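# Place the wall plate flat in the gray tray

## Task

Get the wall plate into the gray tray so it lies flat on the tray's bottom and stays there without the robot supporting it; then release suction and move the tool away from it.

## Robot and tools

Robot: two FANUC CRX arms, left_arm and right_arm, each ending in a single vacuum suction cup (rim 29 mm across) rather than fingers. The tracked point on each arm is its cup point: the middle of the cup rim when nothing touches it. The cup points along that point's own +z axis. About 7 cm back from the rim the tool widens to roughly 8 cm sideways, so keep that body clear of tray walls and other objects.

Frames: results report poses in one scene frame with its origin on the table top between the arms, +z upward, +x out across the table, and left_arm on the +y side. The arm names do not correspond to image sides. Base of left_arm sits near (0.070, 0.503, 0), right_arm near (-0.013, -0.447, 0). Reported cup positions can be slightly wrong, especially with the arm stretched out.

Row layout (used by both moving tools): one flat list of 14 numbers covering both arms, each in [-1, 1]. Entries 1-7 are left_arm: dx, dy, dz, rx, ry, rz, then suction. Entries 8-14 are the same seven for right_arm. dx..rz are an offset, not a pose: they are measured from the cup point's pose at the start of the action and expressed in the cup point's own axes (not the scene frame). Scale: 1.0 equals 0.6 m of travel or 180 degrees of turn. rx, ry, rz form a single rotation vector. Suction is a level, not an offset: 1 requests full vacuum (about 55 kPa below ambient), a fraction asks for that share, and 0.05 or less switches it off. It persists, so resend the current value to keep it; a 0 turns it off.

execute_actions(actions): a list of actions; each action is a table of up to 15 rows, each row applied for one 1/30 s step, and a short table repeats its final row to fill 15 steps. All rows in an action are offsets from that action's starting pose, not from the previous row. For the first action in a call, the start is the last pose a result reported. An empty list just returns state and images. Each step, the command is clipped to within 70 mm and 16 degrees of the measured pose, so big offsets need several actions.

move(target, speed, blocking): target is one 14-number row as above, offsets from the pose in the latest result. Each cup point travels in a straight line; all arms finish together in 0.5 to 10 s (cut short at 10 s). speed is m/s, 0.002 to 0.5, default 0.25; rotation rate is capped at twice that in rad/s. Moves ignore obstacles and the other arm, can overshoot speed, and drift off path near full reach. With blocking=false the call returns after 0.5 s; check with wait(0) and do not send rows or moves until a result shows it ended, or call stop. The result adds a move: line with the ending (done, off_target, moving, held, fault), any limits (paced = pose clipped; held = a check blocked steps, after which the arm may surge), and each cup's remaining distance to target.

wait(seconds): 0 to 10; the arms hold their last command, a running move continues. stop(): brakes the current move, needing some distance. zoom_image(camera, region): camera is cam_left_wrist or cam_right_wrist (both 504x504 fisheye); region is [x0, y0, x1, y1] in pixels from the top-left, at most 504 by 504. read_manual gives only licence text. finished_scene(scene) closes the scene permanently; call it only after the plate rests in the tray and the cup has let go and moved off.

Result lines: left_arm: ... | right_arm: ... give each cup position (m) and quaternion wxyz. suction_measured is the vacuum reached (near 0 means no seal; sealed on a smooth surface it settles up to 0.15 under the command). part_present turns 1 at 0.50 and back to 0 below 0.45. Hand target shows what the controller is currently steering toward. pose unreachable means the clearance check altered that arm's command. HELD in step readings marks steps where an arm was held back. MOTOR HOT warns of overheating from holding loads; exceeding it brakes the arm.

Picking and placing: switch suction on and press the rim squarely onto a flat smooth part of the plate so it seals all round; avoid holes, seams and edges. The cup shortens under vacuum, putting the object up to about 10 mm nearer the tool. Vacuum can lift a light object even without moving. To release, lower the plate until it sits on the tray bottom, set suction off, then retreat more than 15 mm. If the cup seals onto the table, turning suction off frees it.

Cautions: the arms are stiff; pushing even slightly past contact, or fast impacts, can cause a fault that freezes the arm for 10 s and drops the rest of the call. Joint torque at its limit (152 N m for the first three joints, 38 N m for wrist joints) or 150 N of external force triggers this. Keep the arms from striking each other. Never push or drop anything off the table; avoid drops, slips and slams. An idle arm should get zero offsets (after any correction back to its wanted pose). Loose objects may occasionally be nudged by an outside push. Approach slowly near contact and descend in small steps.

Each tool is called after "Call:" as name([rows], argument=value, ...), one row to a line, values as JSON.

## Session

Call:
execute_actions(actions=[])

Scene clock: 0.00 s.
left_arm: end_effector_position=(+0.5669, +0.5603, +0.3430) suction_measured=0.00 part_present=0 end_effector_quat_wxyz=(+0.002, -0.314, +0.950, -0.001) | right_arm: end_effector_position=(+0.4829, -0.3770, +0.3418) suction_measured=0.01 part_present=0 end_effector_quat_wxyz=(+0.003, +0.190, +0.982, +0.002)
Joint positions: left_arm=[ 0.265  0.129  0.195  0.003 -1.633  0.258] | right_arm=[ 0.263  0.129  0.193 -0.    -1.629 -0.786]
Joint velocities: left_arm=[ 0.001 -0.     0.     0.     0.001  0.   ] | right_arm=[-0.     0.     0.    -0.001  0.001  0.001]
Hand target (left_arm): +0.567, +0.560, +0.343; +0.002, -0.314, +0.950, -0.001
Hand target (right_arm): +0.483, -0.377, +0.342; +0.003, +0.190, +0.982, +0.002
camera_calibration (this result's frames):
cam_left_wrist: T_world_to_cam=[[0.582567, -0.812735, -0.00887189, 0.139281], [-0.751039, -0.542452, 0.376412, 0.603385], [-0.310736, -0.212622, -0.92641, 0.720292], [0, 0, 0, 1]] pos_world=[0.595846, 0.593656, 0.4414]
cam_right_wrist: T_world_to_cam=[[-0.389243, -0.920716, 0.0277791, -0.162158], [-0.858907, 0.373679, 0.350204, 0.443375], [-0.332819, 0.112455, -0.936261, 0.625971], [0, 0, 0, 1]] pos_world=[0.526034, -0.385375, 0.435306]

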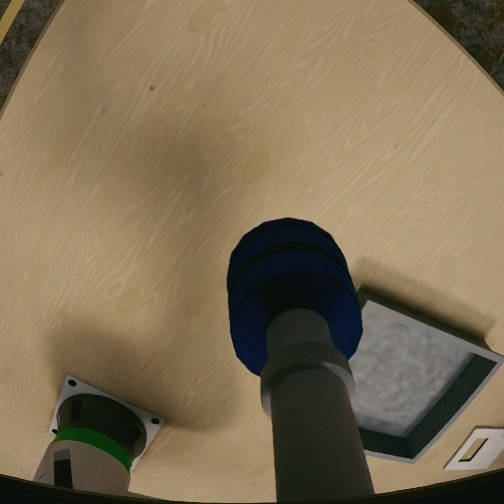

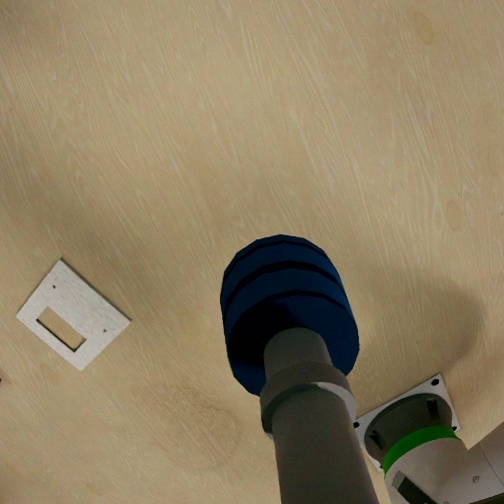

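Call:
zoom_image(camera="cam_right_wrist", region=[0, 240, 160, 400])

Call:
zoom_image(camera="cam_left_wrist", region=[304, 260, 504, 500])

Region (0, 240, 160, 400) of cam_right_wrist's 504x504 image, scaled by 3.150, with more detail than that image has.

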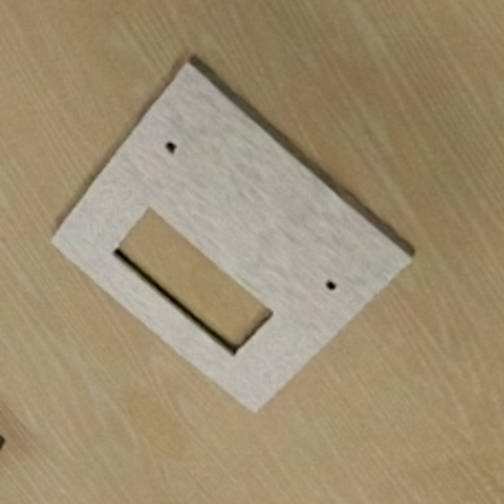

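Region (304, 260, 504, 500) of cam_left_wrist's 504x504 image, scaled by 2.100, with more detail than that image has.

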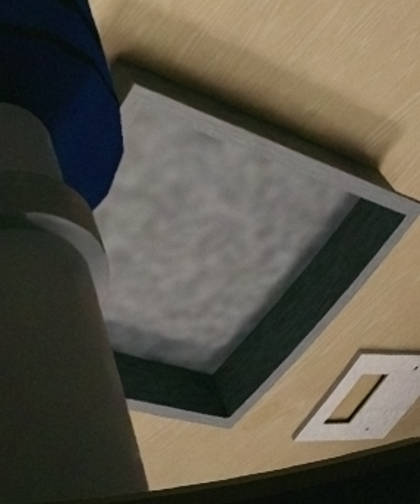

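Call:
move(target=[0.8986, -0.7144, 0.405, 0, 0, 0.0836, 0, 0, 0, 0, 0, 0, 0, 0], speed=0.45)

Scene clock: 21.23 s.
left_arm: end_effector_position=(+0.3905, -0.1061, +0.1004) suction_measured=0.00 part_present=0 end_effector_quat_wxyz=(-0.000, -0.187, +0.982, -0.002) | right_arm: end_effector_position=(+0.4829, -0.3770, +0.3418) suction_measured=0.01 part_present=0 end_effector_quat_wxyz=(+0.003, +0.190, +0.982, +0.002)
Joint positions: left_arm=[-1.01   0.694  0.405  0.003 -1.278  1.27 ] | right_arm=[ 0.263  0.129  0.193 -0.    -1.629 -0.786]
Joint velocities: left_arm=[-0.002  0.001  0.001 -0.    -0.001  0.001] | right_arm=[0.    0.    0.001 0.001 0.002 0.001]
Hand target (left_arm): +0.391, -0.106, +0.100; -0.000, -0.187, +0.982, -0.002
Hand target (right_arm): +0.483, -0.377, +0.342; +0.003, +0.190, +0.982, +0.002
Off the commanded pose (left_arm): 0.001 m, 0 deg.
Off the commanded pose (right_arm): 0.000 m, 0 deg.
move: done; limits=paced
camera_calibration (this result's frames):
cam_left_wrist: T_world_to_cam=[[0.352584, -0.935743, -0.00829208, -0.225081], [-0.864199, -0.329, 0.380683, 0.267154], [-0.35895, -0.127057, -0.924668, 0.326739], [0, 0, 0, 1]] pos_world=[0.427517, -0.0812098, 0.198558]
cam_right_wrist: T_world_to_cam=[[-0.389243, -0.920716, 0.027779, -0.162158], [-0.858907, 0.373679, 0.350204, 0.443375], [-0.332819, 0.112455, -0.936262, 0.625971], [0, 0, 0, 1]] pos_world=[0.526034, -0.385375, 0.435306]

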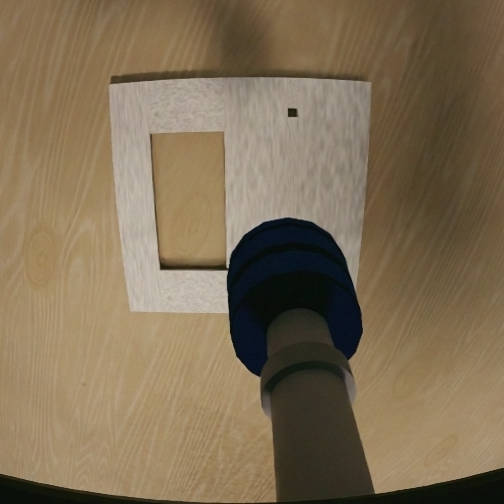

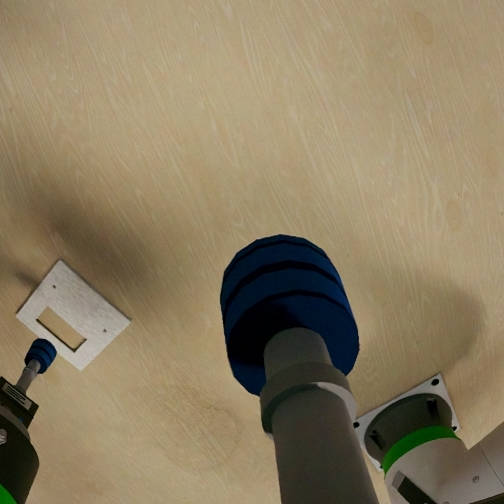

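Call:
zoom_image(camera="cam_left_wrist", region=[90, 50, 390, 350])

Region (90, 50, 390, 350) of cam_left_wrist's 504x504 image, scaled by 1.680, with more detail than that image has.

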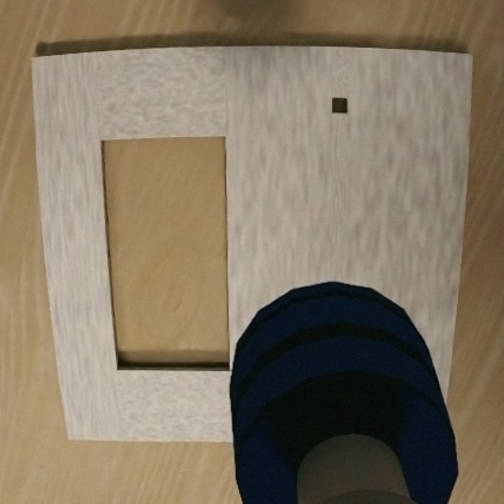

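Call:
move(target=[0.011, -0.0128, 0.1557, 0, 0, 0, 1, 0, 0, 0, 0, 0, 0, 0], speed=0.08)

Scene clock: 27.40 s.
left_arm: end_effector_position=(+0.3875, -0.1160, +0.0068) suction_measured=0.35 part_present=0 end_effector_quat_wxyz=(-0.000, -0.187, +0.982, -0.002) | right_arm: end_effector_position=(+0.4829, -0.3770, +0.3418) suction_measured=0.01 part_present=0 end_effector_quat_wxyz=(+0.003, +0.190, +0.982, +0.002)
Joint positions: left_arm=[-1.022  0.801  0.353  0.003 -1.119  1.283] | right_arm=[ 0.263  0.129  0.193 -0.    -1.629 -0.786]
Joint velocities: left_arm=[-0.     0.001  0.     0.     0.    -0.   ] | right_arm=[ 0.     0.001 -0.     0.001  0.002 -0.001]
Hand target (left_arm): +0.388, -0.116, +0.007; -0.000, -0.187, +0.982, -0.002
Hand target (right_arm): +0.483, -0.377, +0.342; +0.003, +0.190, +0.982, +0.002
Off the commanded pose (left_arm): 0.000 m, 0 deg.
Off the commanded pose (right_arm): 0.000 m, 0 deg.
move: done
camera_calibration (this result's frames):
cam_left_wrist: T_world_to_cam=[[0.353, -0.935585, -0.00848819, -0.234161], [-0.864069, -0.329469, 0.380572, 0.296809], [-0.358854, -0.127008, -0.924712, 0.237871], [0, 0, 0, 1]] pos_world=[0.424484, -0.0910761, 0.105018]
cam_right_wrist: T_world_to_cam=[[-0.389244, -0.920716, 0.0277789, -0.162158], [-0.858907, 0.373679, 0.350204, 0.443375], [-0.332819, 0.112455, -0.936262, 0.625971], [0, 0, 0, 1]] pos_world=[0.526034, -0.385375, 0.435306]

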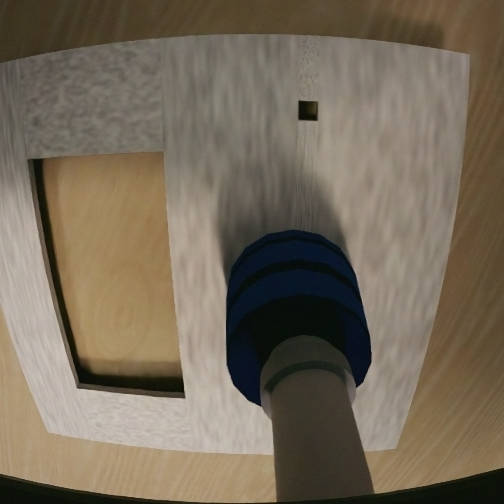

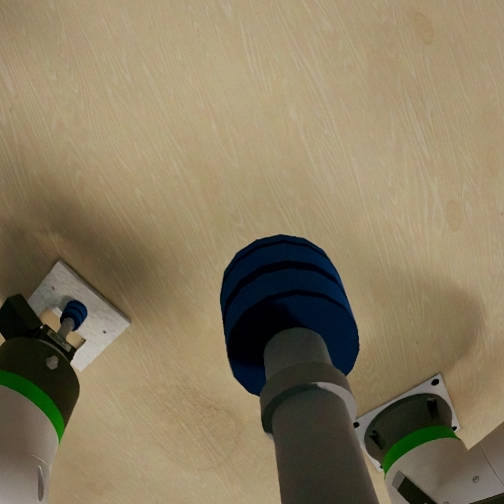

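Call:
wait(seconds=0.3)

Scene clock: 27.97 s.
left_arm: end_effector_position=(+0.3875, -0.1160, +0.0069) suction_measured=0.95 part_present=1 end_effector_quat_wxyz=(-0.000, -0.187, +0.982, -0.002) | right_arm: end_effector_position=(+0.4829, -0.3770, +0.3418) suction_measured=0.01 part_present=0 end_effector_quat_wxyz=(+0.003, +0.190, +0.982, +0.002)
Joint positions: left_arm=[-1.022  0.801  0.353  0.003 -1.119  1.283] | right_arm=[ 0.263  0.129  0.193 -0.    -1.629 -0.786]
Joint velocities: left_arm=[-0.    -0.     0.     0.    -0.002  0.   ] | right_arm=[-0.    -0.001 -0.    -0.     0.001 -0.002]
Hand target (left_arm): +0.388, -0.116, +0.007; -0.000, -0.187, +0.982, -0.002
Hand target (right_arm): +0.483, -0.377, +0.342; +0.003, +0.190, +0.982, +0.002
Off the commanded pose (left_arm): 0.000 m, 0 deg.
Off the commanded pose (right_arm): 0.000 m, 0 deg.
wait: 0.30 s; at rest from the start
camera_calibration (this result's frames):
cam_left_wrist: T_world_to_cam=[[0.353001, -0.935585, -0.00840129, -0.234209], [-0.86409, -0.329442, 0.380547, 0.296825], [-0.358802, -0.127074, -0.924723, 0.237872], [0, 0, 0, 1]] pos_world=[0.424509, -0.0911085, 0.105042]
cam_right_wrist: T_world_to_cam=[[-0.389244, -0.920716, 0.0277791, -0.162158], [-0.858907, 0.373679, 0.350204, 0.443375], [-0.332819, 0.112455, -0.936261, 0.625971], [0, 0, 0, 1]] pos_world=[0.526034, -0.385375, 0.435306]

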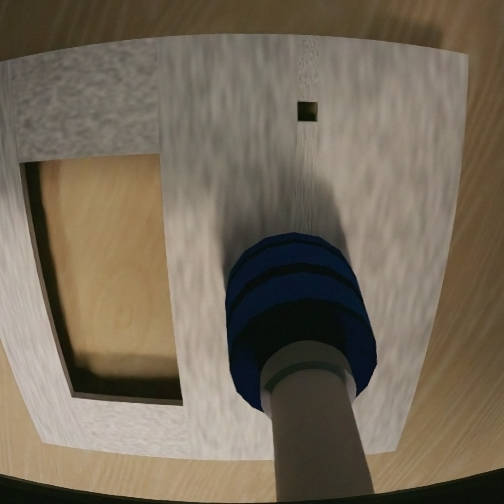

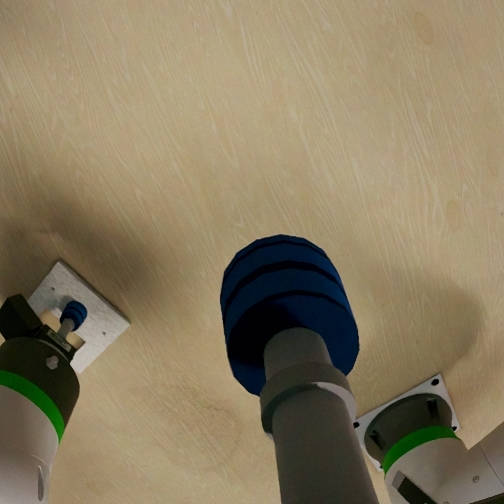

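Call:
move(target=[-0.0591, 0.12, -0.1185, 0, 0, 0, 1, 0, 0, 0, 0, 0, 0, 0], speed=0.22)

Scene clock: 33.63 s.
left_arm: end_effector_position=(+0.3939, -0.0359, +0.0778) suction_measured=0.99 part_present=1 end_effector_quat_wxyz=(-0.000, -0.187, +0.982, -0.002) | right_arm: end_effector_position=(+0.4829, -0.3770, +0.3418) suction_measured=0.01 part_present=0 end_effector_quat_wxyz=(+0.003, +0.190, +0.982, +0.002)
Joint positions: left_arm=[-0.934  0.569  0.149  0.003 -1.147  1.195] | right_arm=[ 0.263  0.129  0.193 -0.    -1.629 -0.786]
Joint velocities: left_arm=[-0.    -0.001 -0.     0.001 -0.002 -0.   ] | right_arm=[-0.     0.     0.001  0.    -0.001 -0.   ]
Hand target (left_arm): +0.394, -0.036, +0.078; -0.000, -0.187, +0.982, -0.002
Hand target (right_arm): +0.483, -0.377, +0.342; +0.003, +0.190, +0.982, +0.002
Off the commanded pose (left_arm): 0.000 m, 0 deg.
Off the commanded pose (right_arm): 0.000 m, 0 deg.
move: done
camera_calibration (this result's frames):
cam_left_wrist: T_world_to_cam=[[0.352886, -0.935629, -0.00831024, -0.160818], [-0.864293, -0.329357, 0.38016, 0.301892], [-0.358426, -0.126971, -0.924883, 0.315835], [0, 0, 0, 1]] pos_world=[0.430877, -0.0109337, 0.176006]
cam_right_wrist: T_world_to_cam=[[-0.389244, -0.920716, 0.0277789, -0.162158], [-0.858907, 0.373679, 0.350204, 0.443375], [-0.332819, 0.112455, -0.936261, 0.625971], [0, 0, 0, 1]] pos_world=[0.526034, -0.385375, 0.435306]

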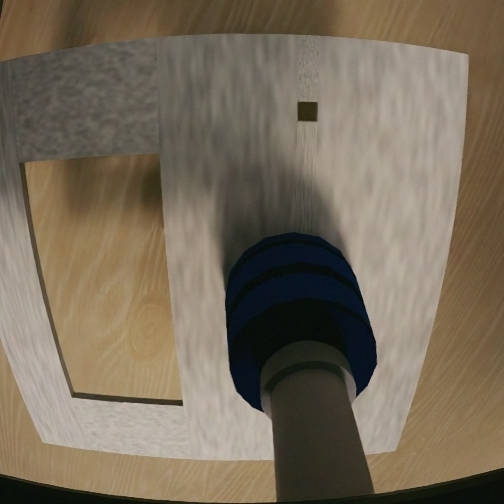

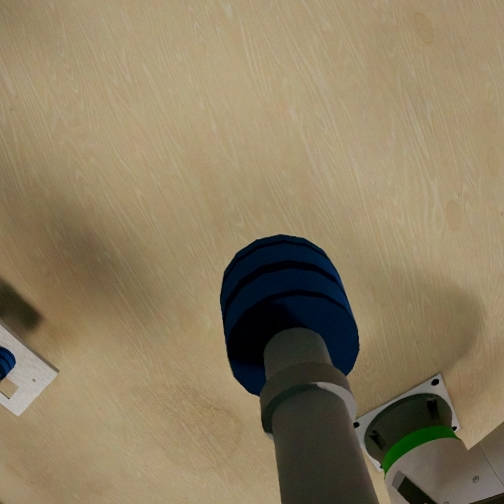

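Call:
move(target=[-0.1707, 0.3472, 0, 0, 0, 0.056, 1, 0, 0, 0, 0, 0, 0, 0], speed=0.25)

Scene clock: 36.73 s.
left_arm: end_effector_position=(+0.4131, +0.1957, +0.0773) suction_measured=0.96 part_present=1 end_effector_quat_wxyz=(+0.001, -0.100, +0.995, -0.002) | right_arm: end_effector_position=(+0.4829, -0.3770, +0.3418) suction_measured=0.01 part_present=0 end_effector_quat_wxyz=(+0.003, +0.190, +0.982, +0.002)
Joint positions: left_arm=[-0.557  0.193 -0.379  0.003 -0.995  0.642] | right_arm=[ 0.263  0.129  0.193 -0.    -1.629 -0.786]
Joint velocities: left_arm=[ 0.002 -0.001 -0.001  0.     0.     0.   ] | right_arm=[ 0.    -0.    -0.    -0.     0.001 -0.001]
Hand target (left_arm): +0.413, +0.196, +0.077; +0.001, -0.100, +0.995, -0.002
Hand target (right_arm): +0.483, -0.377, +0.342; +0.003, +0.190, +0.982, +0.002
Off the commanded pose (left_arm): 0.001 m, 0 deg.
Off the commanded pose (right_arm): 0.000 m, 0 deg.
move: done
camera_calibration (this result's frames):
cam_left_wrist: T_world_to_cam=[[0.184065, -0.982877, -0.00856927, 0.128116], [-0.909538, -0.173623, 0.377617, 0.383318], [-0.372639, -0.0617121, -0.925922, 0.344836], [0, 0, 0, 1]] pos_world=[0.453561, 0.213755, 0.175641]
cam_right_wrist: T_world_to_cam=[[-0.389243, -0.920716, 0.0277789, -0.162158], [-0.858907, 0.373679, 0.350204, 0.443375], [-0.332819, 0.112455, -0.936261, 0.625971], [0, 0, 0, 1]] pos_world=[0.526034, -0.385375, 0.435306]

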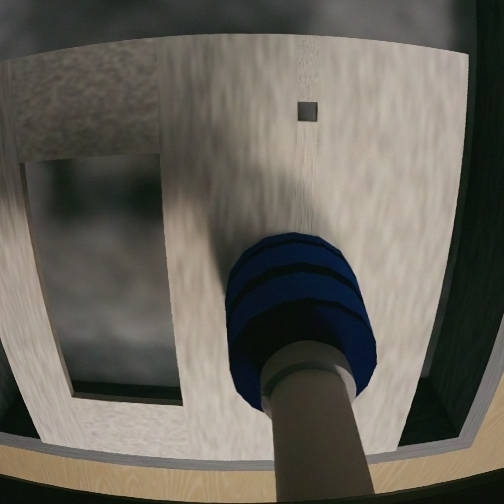

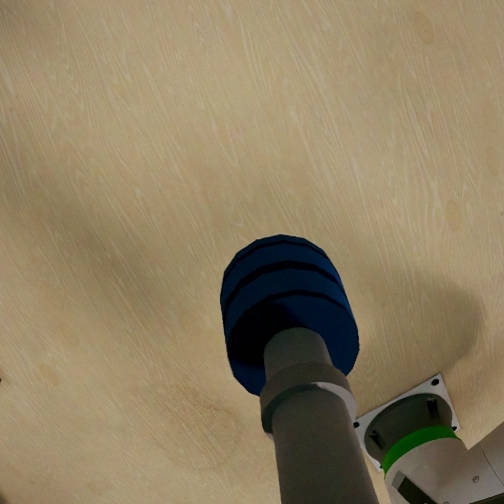

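Call:
zoom_image(camera="cam_left_wrist", region=[384, 340, 504, 460])

Call:
move(target=[0, 0, 0.112, 0, 0, 0, 1, 0, 0, 0, 0, 0, 0, 0], speed=0.1)

Call:
zoom_image(camera="cam_left_wrist", region=[40, 300, 200, 460])

Call:
zoom_image(camera="cam_left_wrist", region=[384, 384, 504, 504])

Region (384, 340, 504, 460) of cam_left_wrist's 504x504 image, scaled by 4.200, with more detail than that image has.

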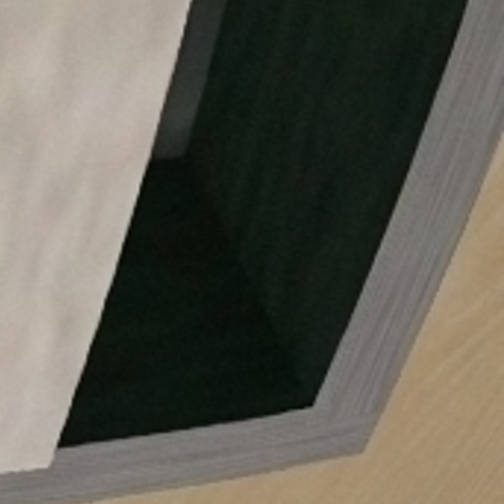

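Scene clock: 40.17 s.
left_arm: end_effector_position=(+0.4135, +0.1957, +0.0099) suction_measured=0.99 part_present=1 end_effector_quat_wxyz=(+0.001, -0.101, +0.995, -0.002) | right_arm: end_effector_position=(+0.4829, -0.3770, +0.3418) suction_measured=0.01 part_present=0 end_effector_quat_wxyz=(+0.003, +0.190, +0.982, +0.002)
Joint positions: left_arm=[-0.557  0.303 -0.435  0.003 -0.829  0.642] | right_arm=[ 0.263  0.129  0.193 -0.    -1.629 -0.786]
Joint velocities: left_arm=[-0.     0.     0.    -0.    -0.    -0.001] | right_arm=[-0.     0.001  0.    -0.     0.001 -0.003]
Hand target (left_arm): +0.413, +0.196, +0.010; +0.001, -0.101, +0.995, -0.002
Hand target (right_arm): +0.483, -0.377, +0.342; +0.003, +0.190, +0.982, +0.002
Off the commanded pose (left_arm): 0.000 m, 0 deg.
Off the commanded pose (right_arm): 0.000 m, 0 deg.
move: done
camera_calibration (this result's frames):
cam_left_wrist: T_world_to_cam=[[0.18441, -0.982809, -0.00892482, 0.127299], [-0.909524, -0.174087, 0.377439, 0.409192], [-0.372505, -0.0614863, -0.925991, 0.282461], [0, 0, 0, 1]] pos_world=[0.453913, 0.213712, 0.108248]
cam_right_wrist: T_world_to_cam=[[-0.389244, -0.920716, 0.0277791, -0.162158], [-0.858907, 0.373679, 0.350204, 0.443375], [-0.332819, 0.112455, -0.936261, 0.625971], [0, 0, 0, 1]] pos_world=[0.526034, -0.385375, 0.435306]

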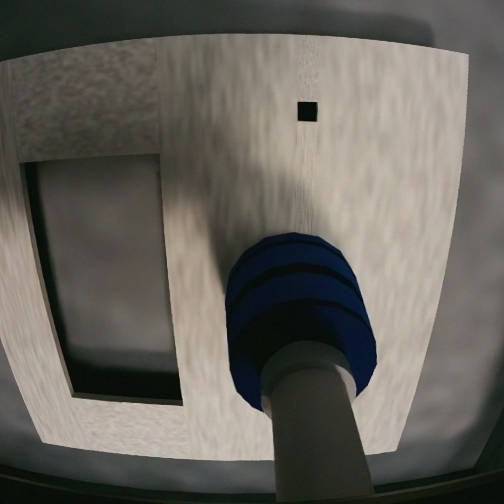

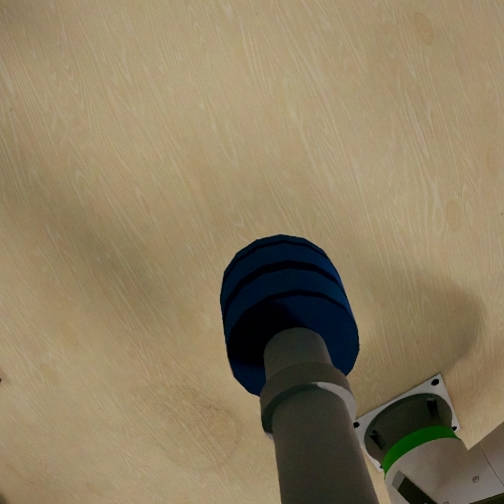

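Region (40, 300, 200, 460) of cam_left_wrist's 504x504 image, scaled by 3.150, with more detail than that image has.

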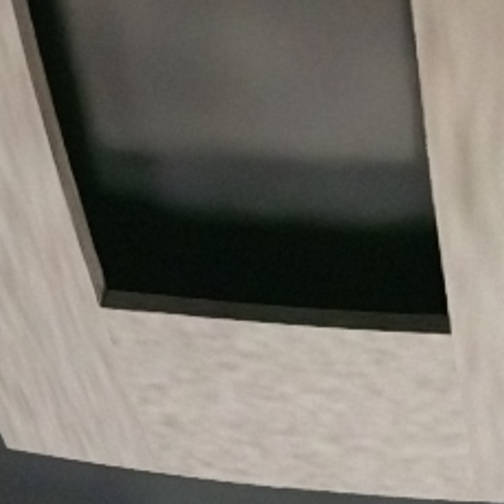

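Region (384, 384, 504, 504) of cam_left_wrist's 504x504 image, scaled by 4.200, with more detail than that image has.

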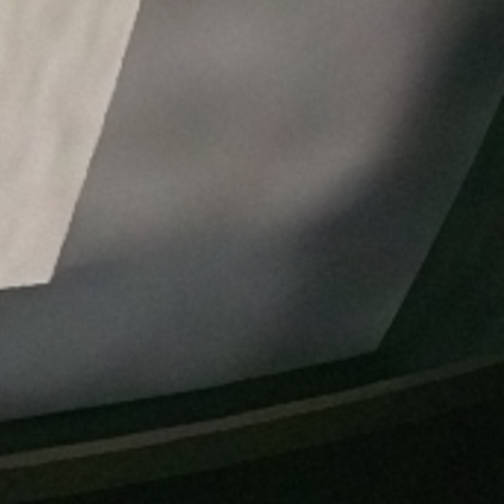

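Call:
move(target=[0, 0, 0.0105, 0, 0, 0, 1, 0, 0, 0, 0, 0, 0, 0], speed=0.02)

Call:
zoom_image(camera="cam_left_wrist", region=[40, 300, 200, 460])

Scene clock: 43.90 s.
left_arm: end_effector_position=(+0.4135, +0.1957, +0.0036) suction_measured=0.98 part_present=1 end_effector_quat_wxyz=(+0.001, -0.101, +0.995, -0.002) | right_arm: end_effector_position=(+0.4829, -0.3770, +0.3418) suction_measured=0.01 part_present=0 end_effector_quat_wxyz=(+0.003, +0.190, +0.982, +0.002)
Joint positions: left_arm=[-0.557  0.315 -0.438  0.003 -0.814  0.642] | right_arm=[ 0.263  0.129  0.193 -0.    -1.629 -0.786]
Joint velocities: left_arm=[0.    0.    0.    0.    0.001 0.   ] | right_arm=[ 0.    -0.    -0.    -0.    -0.     0.001]
Hand target (left_arm): +0.414, +0.196, +0.004; +0.001, -0.101, +0.995, -0.002
Hand target (right_arm): +0.483, -0.377, +0.342; +0.003, +0.190, +0.982, +0.002
Off the commanded pose (left_arm): 0.000 m, 0 deg.
Off the commanded pose (right_arm): 0.000 m, 0 deg.
move: done
camera_calibration (this result's frames):
cam_left_wrist: T_world_to_cam=[[0.184506, -0.982791, -0.00886779, 0.127143], [-0.909502, -0.174153, 0.377461, 0.411587], [-0.37251, -0.0615787, -0.925983, 0.276654], [0, 0, 0, 1]] pos_world=[0.453937, 0.21367, 0.101946]
cam_right_wrist: T_world_to_cam=[[-0.389243, -0.920716, 0.0277789, -0.162158], [-0.858907, 0.373679, 0.350204, 0.443375], [-0.332819, 0.112455, -0.936262, 0.625971], [0, 0, 0, 1]] pos_world=[0.526034, -0.385375, 0.435306]

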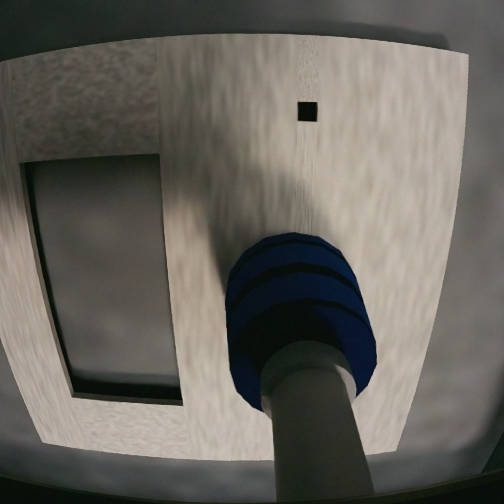

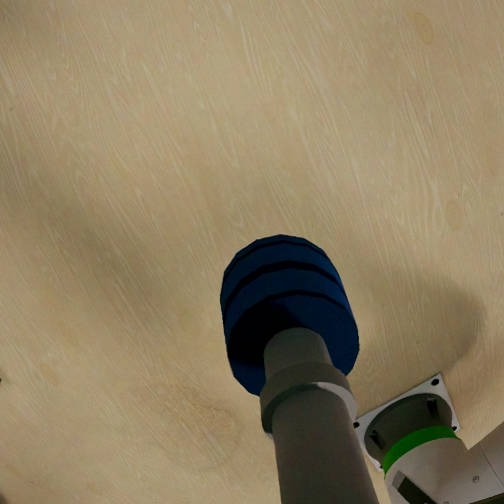

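Region (40, 300, 200, 460) of cam_left_wrist's 504x504 image, scaled by 3.150, with more detail than that image has.

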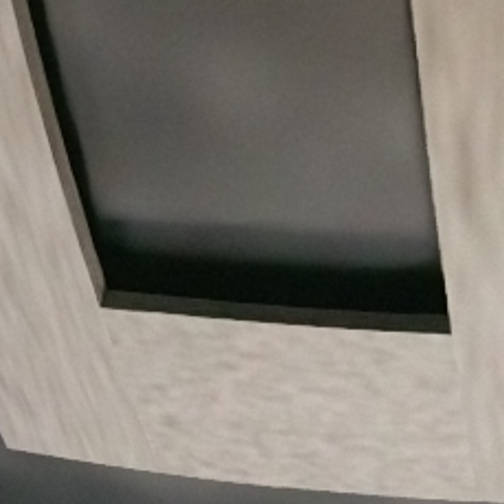

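Call:
execute_actions([
  [[0,0,0.0005,0,0,0,1,0,0,0,0,0,0,0],[0,0,0.001,0,0,0,1,0,0,0,0,0,0,0],[0,0,0.0015,0,0,0,1,0,0,0,0,0,0,0],[0,0,0.002,0,0,0,1,0,0,0,0,0,0,0],[0,0,0.0025,0,0,0,1,0,0,0,0,0,0,0],[0,0,0.003,0,0,0,1,0,0,0,0,0,0,0],[0,0,0.003,0,0,0,1,0,0,0,0,0,0,0],[0,0,0.003,0,0,0,1,0,0,0,0,0,0,0],[0,0,0.003,0,0,0,1,0,0,0,0,0,0,0],[0,0,0.003,0,0,0,1,0,0,0,0,0,0,0],[0,0,0.003,0,0,0,0,0,0,0,0,0,0,0]],
])

Scene clock: 45.73 s.
left_arm: end_effector_position=(+0.4135, +0.1957, +0.0018) suction_measured=0.00 part_present=0 end_effector_quat_wxyz=(+0.001, -0.101, +0.995, -0.002) | right_arm: end_effector_position=(+0.4829, -0.3770, +0.3418) suction_measured=0.01 part_present=0 end_effector_quat_wxyz=(+0.003, +0.190, +0.982, +0.002)
Joint positions: left_arm=[-0.557  0.318 -0.439  0.003 -0.81   0.642] | right_arm=[ 0.263  0.129  0.193 -0.    -1.629 -0.786]
Joint velocities: left_arm=[-0.001  0.    -0.    -0.    -0.001 -0.001] | right_arm=[ 0.     0.002 -0.     0.001 -0.001  0.001]
Hand target (left_arm): +0.414, +0.196, +0.002; +0.001, -0.101, +0.995, -0.002
Hand target (right_arm): +0.483, -0.377, +0.342; +0.003, +0.190, +0.982, +0.002
Off the commanded pose (left_arm): 0.000 m, 0 deg.
Off the commanded pose (right_arm): 0.000 m, 0 deg.
Step readings (end_effector_position):
0: left_arm (+0.4135, +0.1957, +0.0036) | right_arm (+0.4829, -0.3770, +0.3418)
1: left_arm (+0.4135, +0.1957, +0.0036) | right_arm (+0.4829, -0.3770, +0.3418)
2: left_arm (+0.4135, +0.1957, +0.0034) | right_arm (+0.4829, -0.3770, +0.3418)
4: left_arm (+0.4135, +0.1957, +0.0029) | right_arm (+0.4829, -0.3770, +0.3418)
8: left_arm (+0.4135, +0.1957, +0.0019) | right_arm (+0.4829, -0.3770, +0.3418)
15: end_effector_position above
camera_calibration (this result's frames):
cam_left_wrist: T_world_to_cam=[[0.184455, -0.982801, -0.00891114, 0.127173], [-0.90955, -0.174128, 0.377357, 0.412324], [-0.372419, -0.0615002, -0.926025, 0.274971], [0, 0, 0, 1]] pos_world=[0.453975, 0.213694, 0.10017]
cam_right_wrist: T_world_to_cam=[[-0.389244, -0.920716, 0.027779, -0.162158], [-0.858907, 0.373679, 0.350204, 0.443375], [-0.332819, 0.112455, -0.936261, 0.625971], [0, 0, 0, 1]] pos_world=[0.526034, -0.385375, 0.435306]

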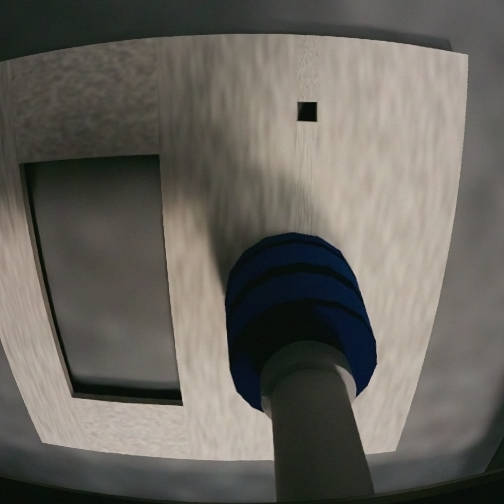

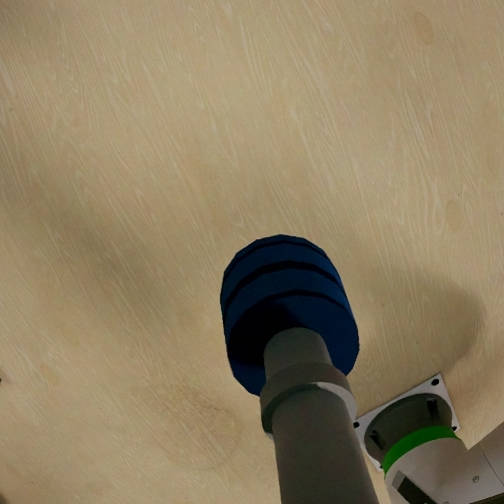

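Call:
move(target=[0, 0, -0.35, 0, 0, 0, 0, 0, 0, 0, 0, 0, 0, 0], speed=0.28)

Scene clock: 47.47 s.
left_arm: end_effector_position=(+0.4123, +0.1960, +0.2123) suction_measured=0.00 part_present=0 end_effector_quat_wxyz=(+0.001, -0.100, +0.995, -0.002) | right_arm: end_effector_position=(+0.4829, -0.3770, +0.3418) suction_measured=0.01 part_present=0 end_effector_quat_wxyz=(+0.003, +0.190, +0.982, +0.002)
Joint positions: left_arm=[-0.557  0.055 -0.192  0.003 -1.32   0.642] | right_arm=[ 0.263  0.129  0.193 -0.    -1.629 -0.786]
Joint velocities: left_arm=[-0.    -0.     0.001 -0.001 -0.001  0.   ] | right_arm=[ 0.    -0.    -0.001 -0.001 -0.001 -0.001]
Hand target (left_arm): +0.412, +0.196, +0.212; +0.001, -0.100, +0.995, -0.002
Hand target (right_arm): +0.483, -0.377, +0.342; +0.003, +0.190, +0.982, +0.002
Off the commanded pose (left_arm): 0.001 m, 0 deg.
Off the commanded pose (right_arm): 0.000 m, 0 deg.
move: done
camera_calibration (this result's frames):
cam_left_wrist: T_world_to_cam=[[0.183113, -0.983057, -0.00830389, 0.130076], [-0.909633, -0.172628, 0.377847, 0.331444], [-0.372879, -0.0616351, -0.925831, 0.469533], [0, 0, 0, 1]] pos_world=[0.452753, 0.214028, 0.310553]
cam_right_wrist: T_world_to_cam=[[-0.389243, -0.920716, 0.027779, -0.162158], [-0.858907, 0.373679, 0.350204, 0.443375], [-0.332819, 0.112455, -0.936261, 0.625971], [0, 0, 0, 1]] pos_world=[0.526034, -0.385375, 0.435306]

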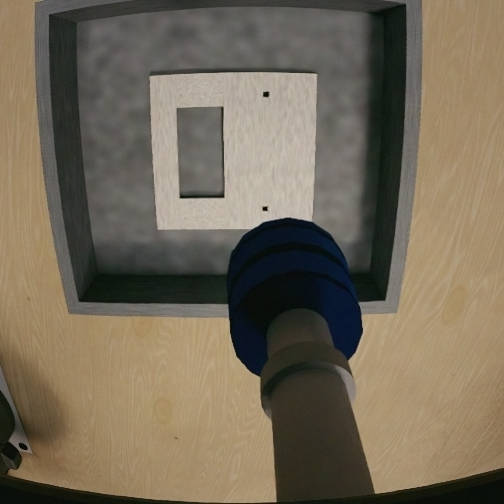

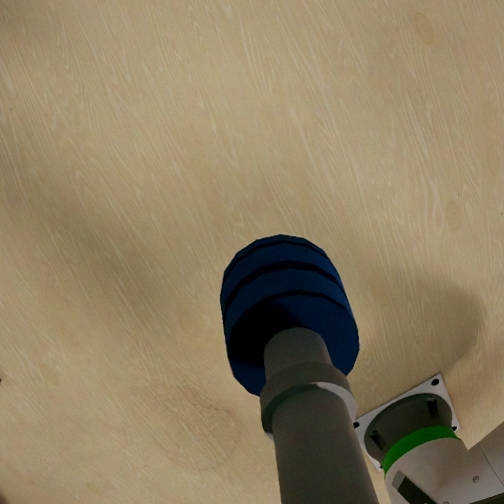

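The plate is flat and centred on the tray floor, and the tool is clear of it, so I'm ending scene 2.

Call:
finished_scene(scene=2)

The scene is finished: the task was done.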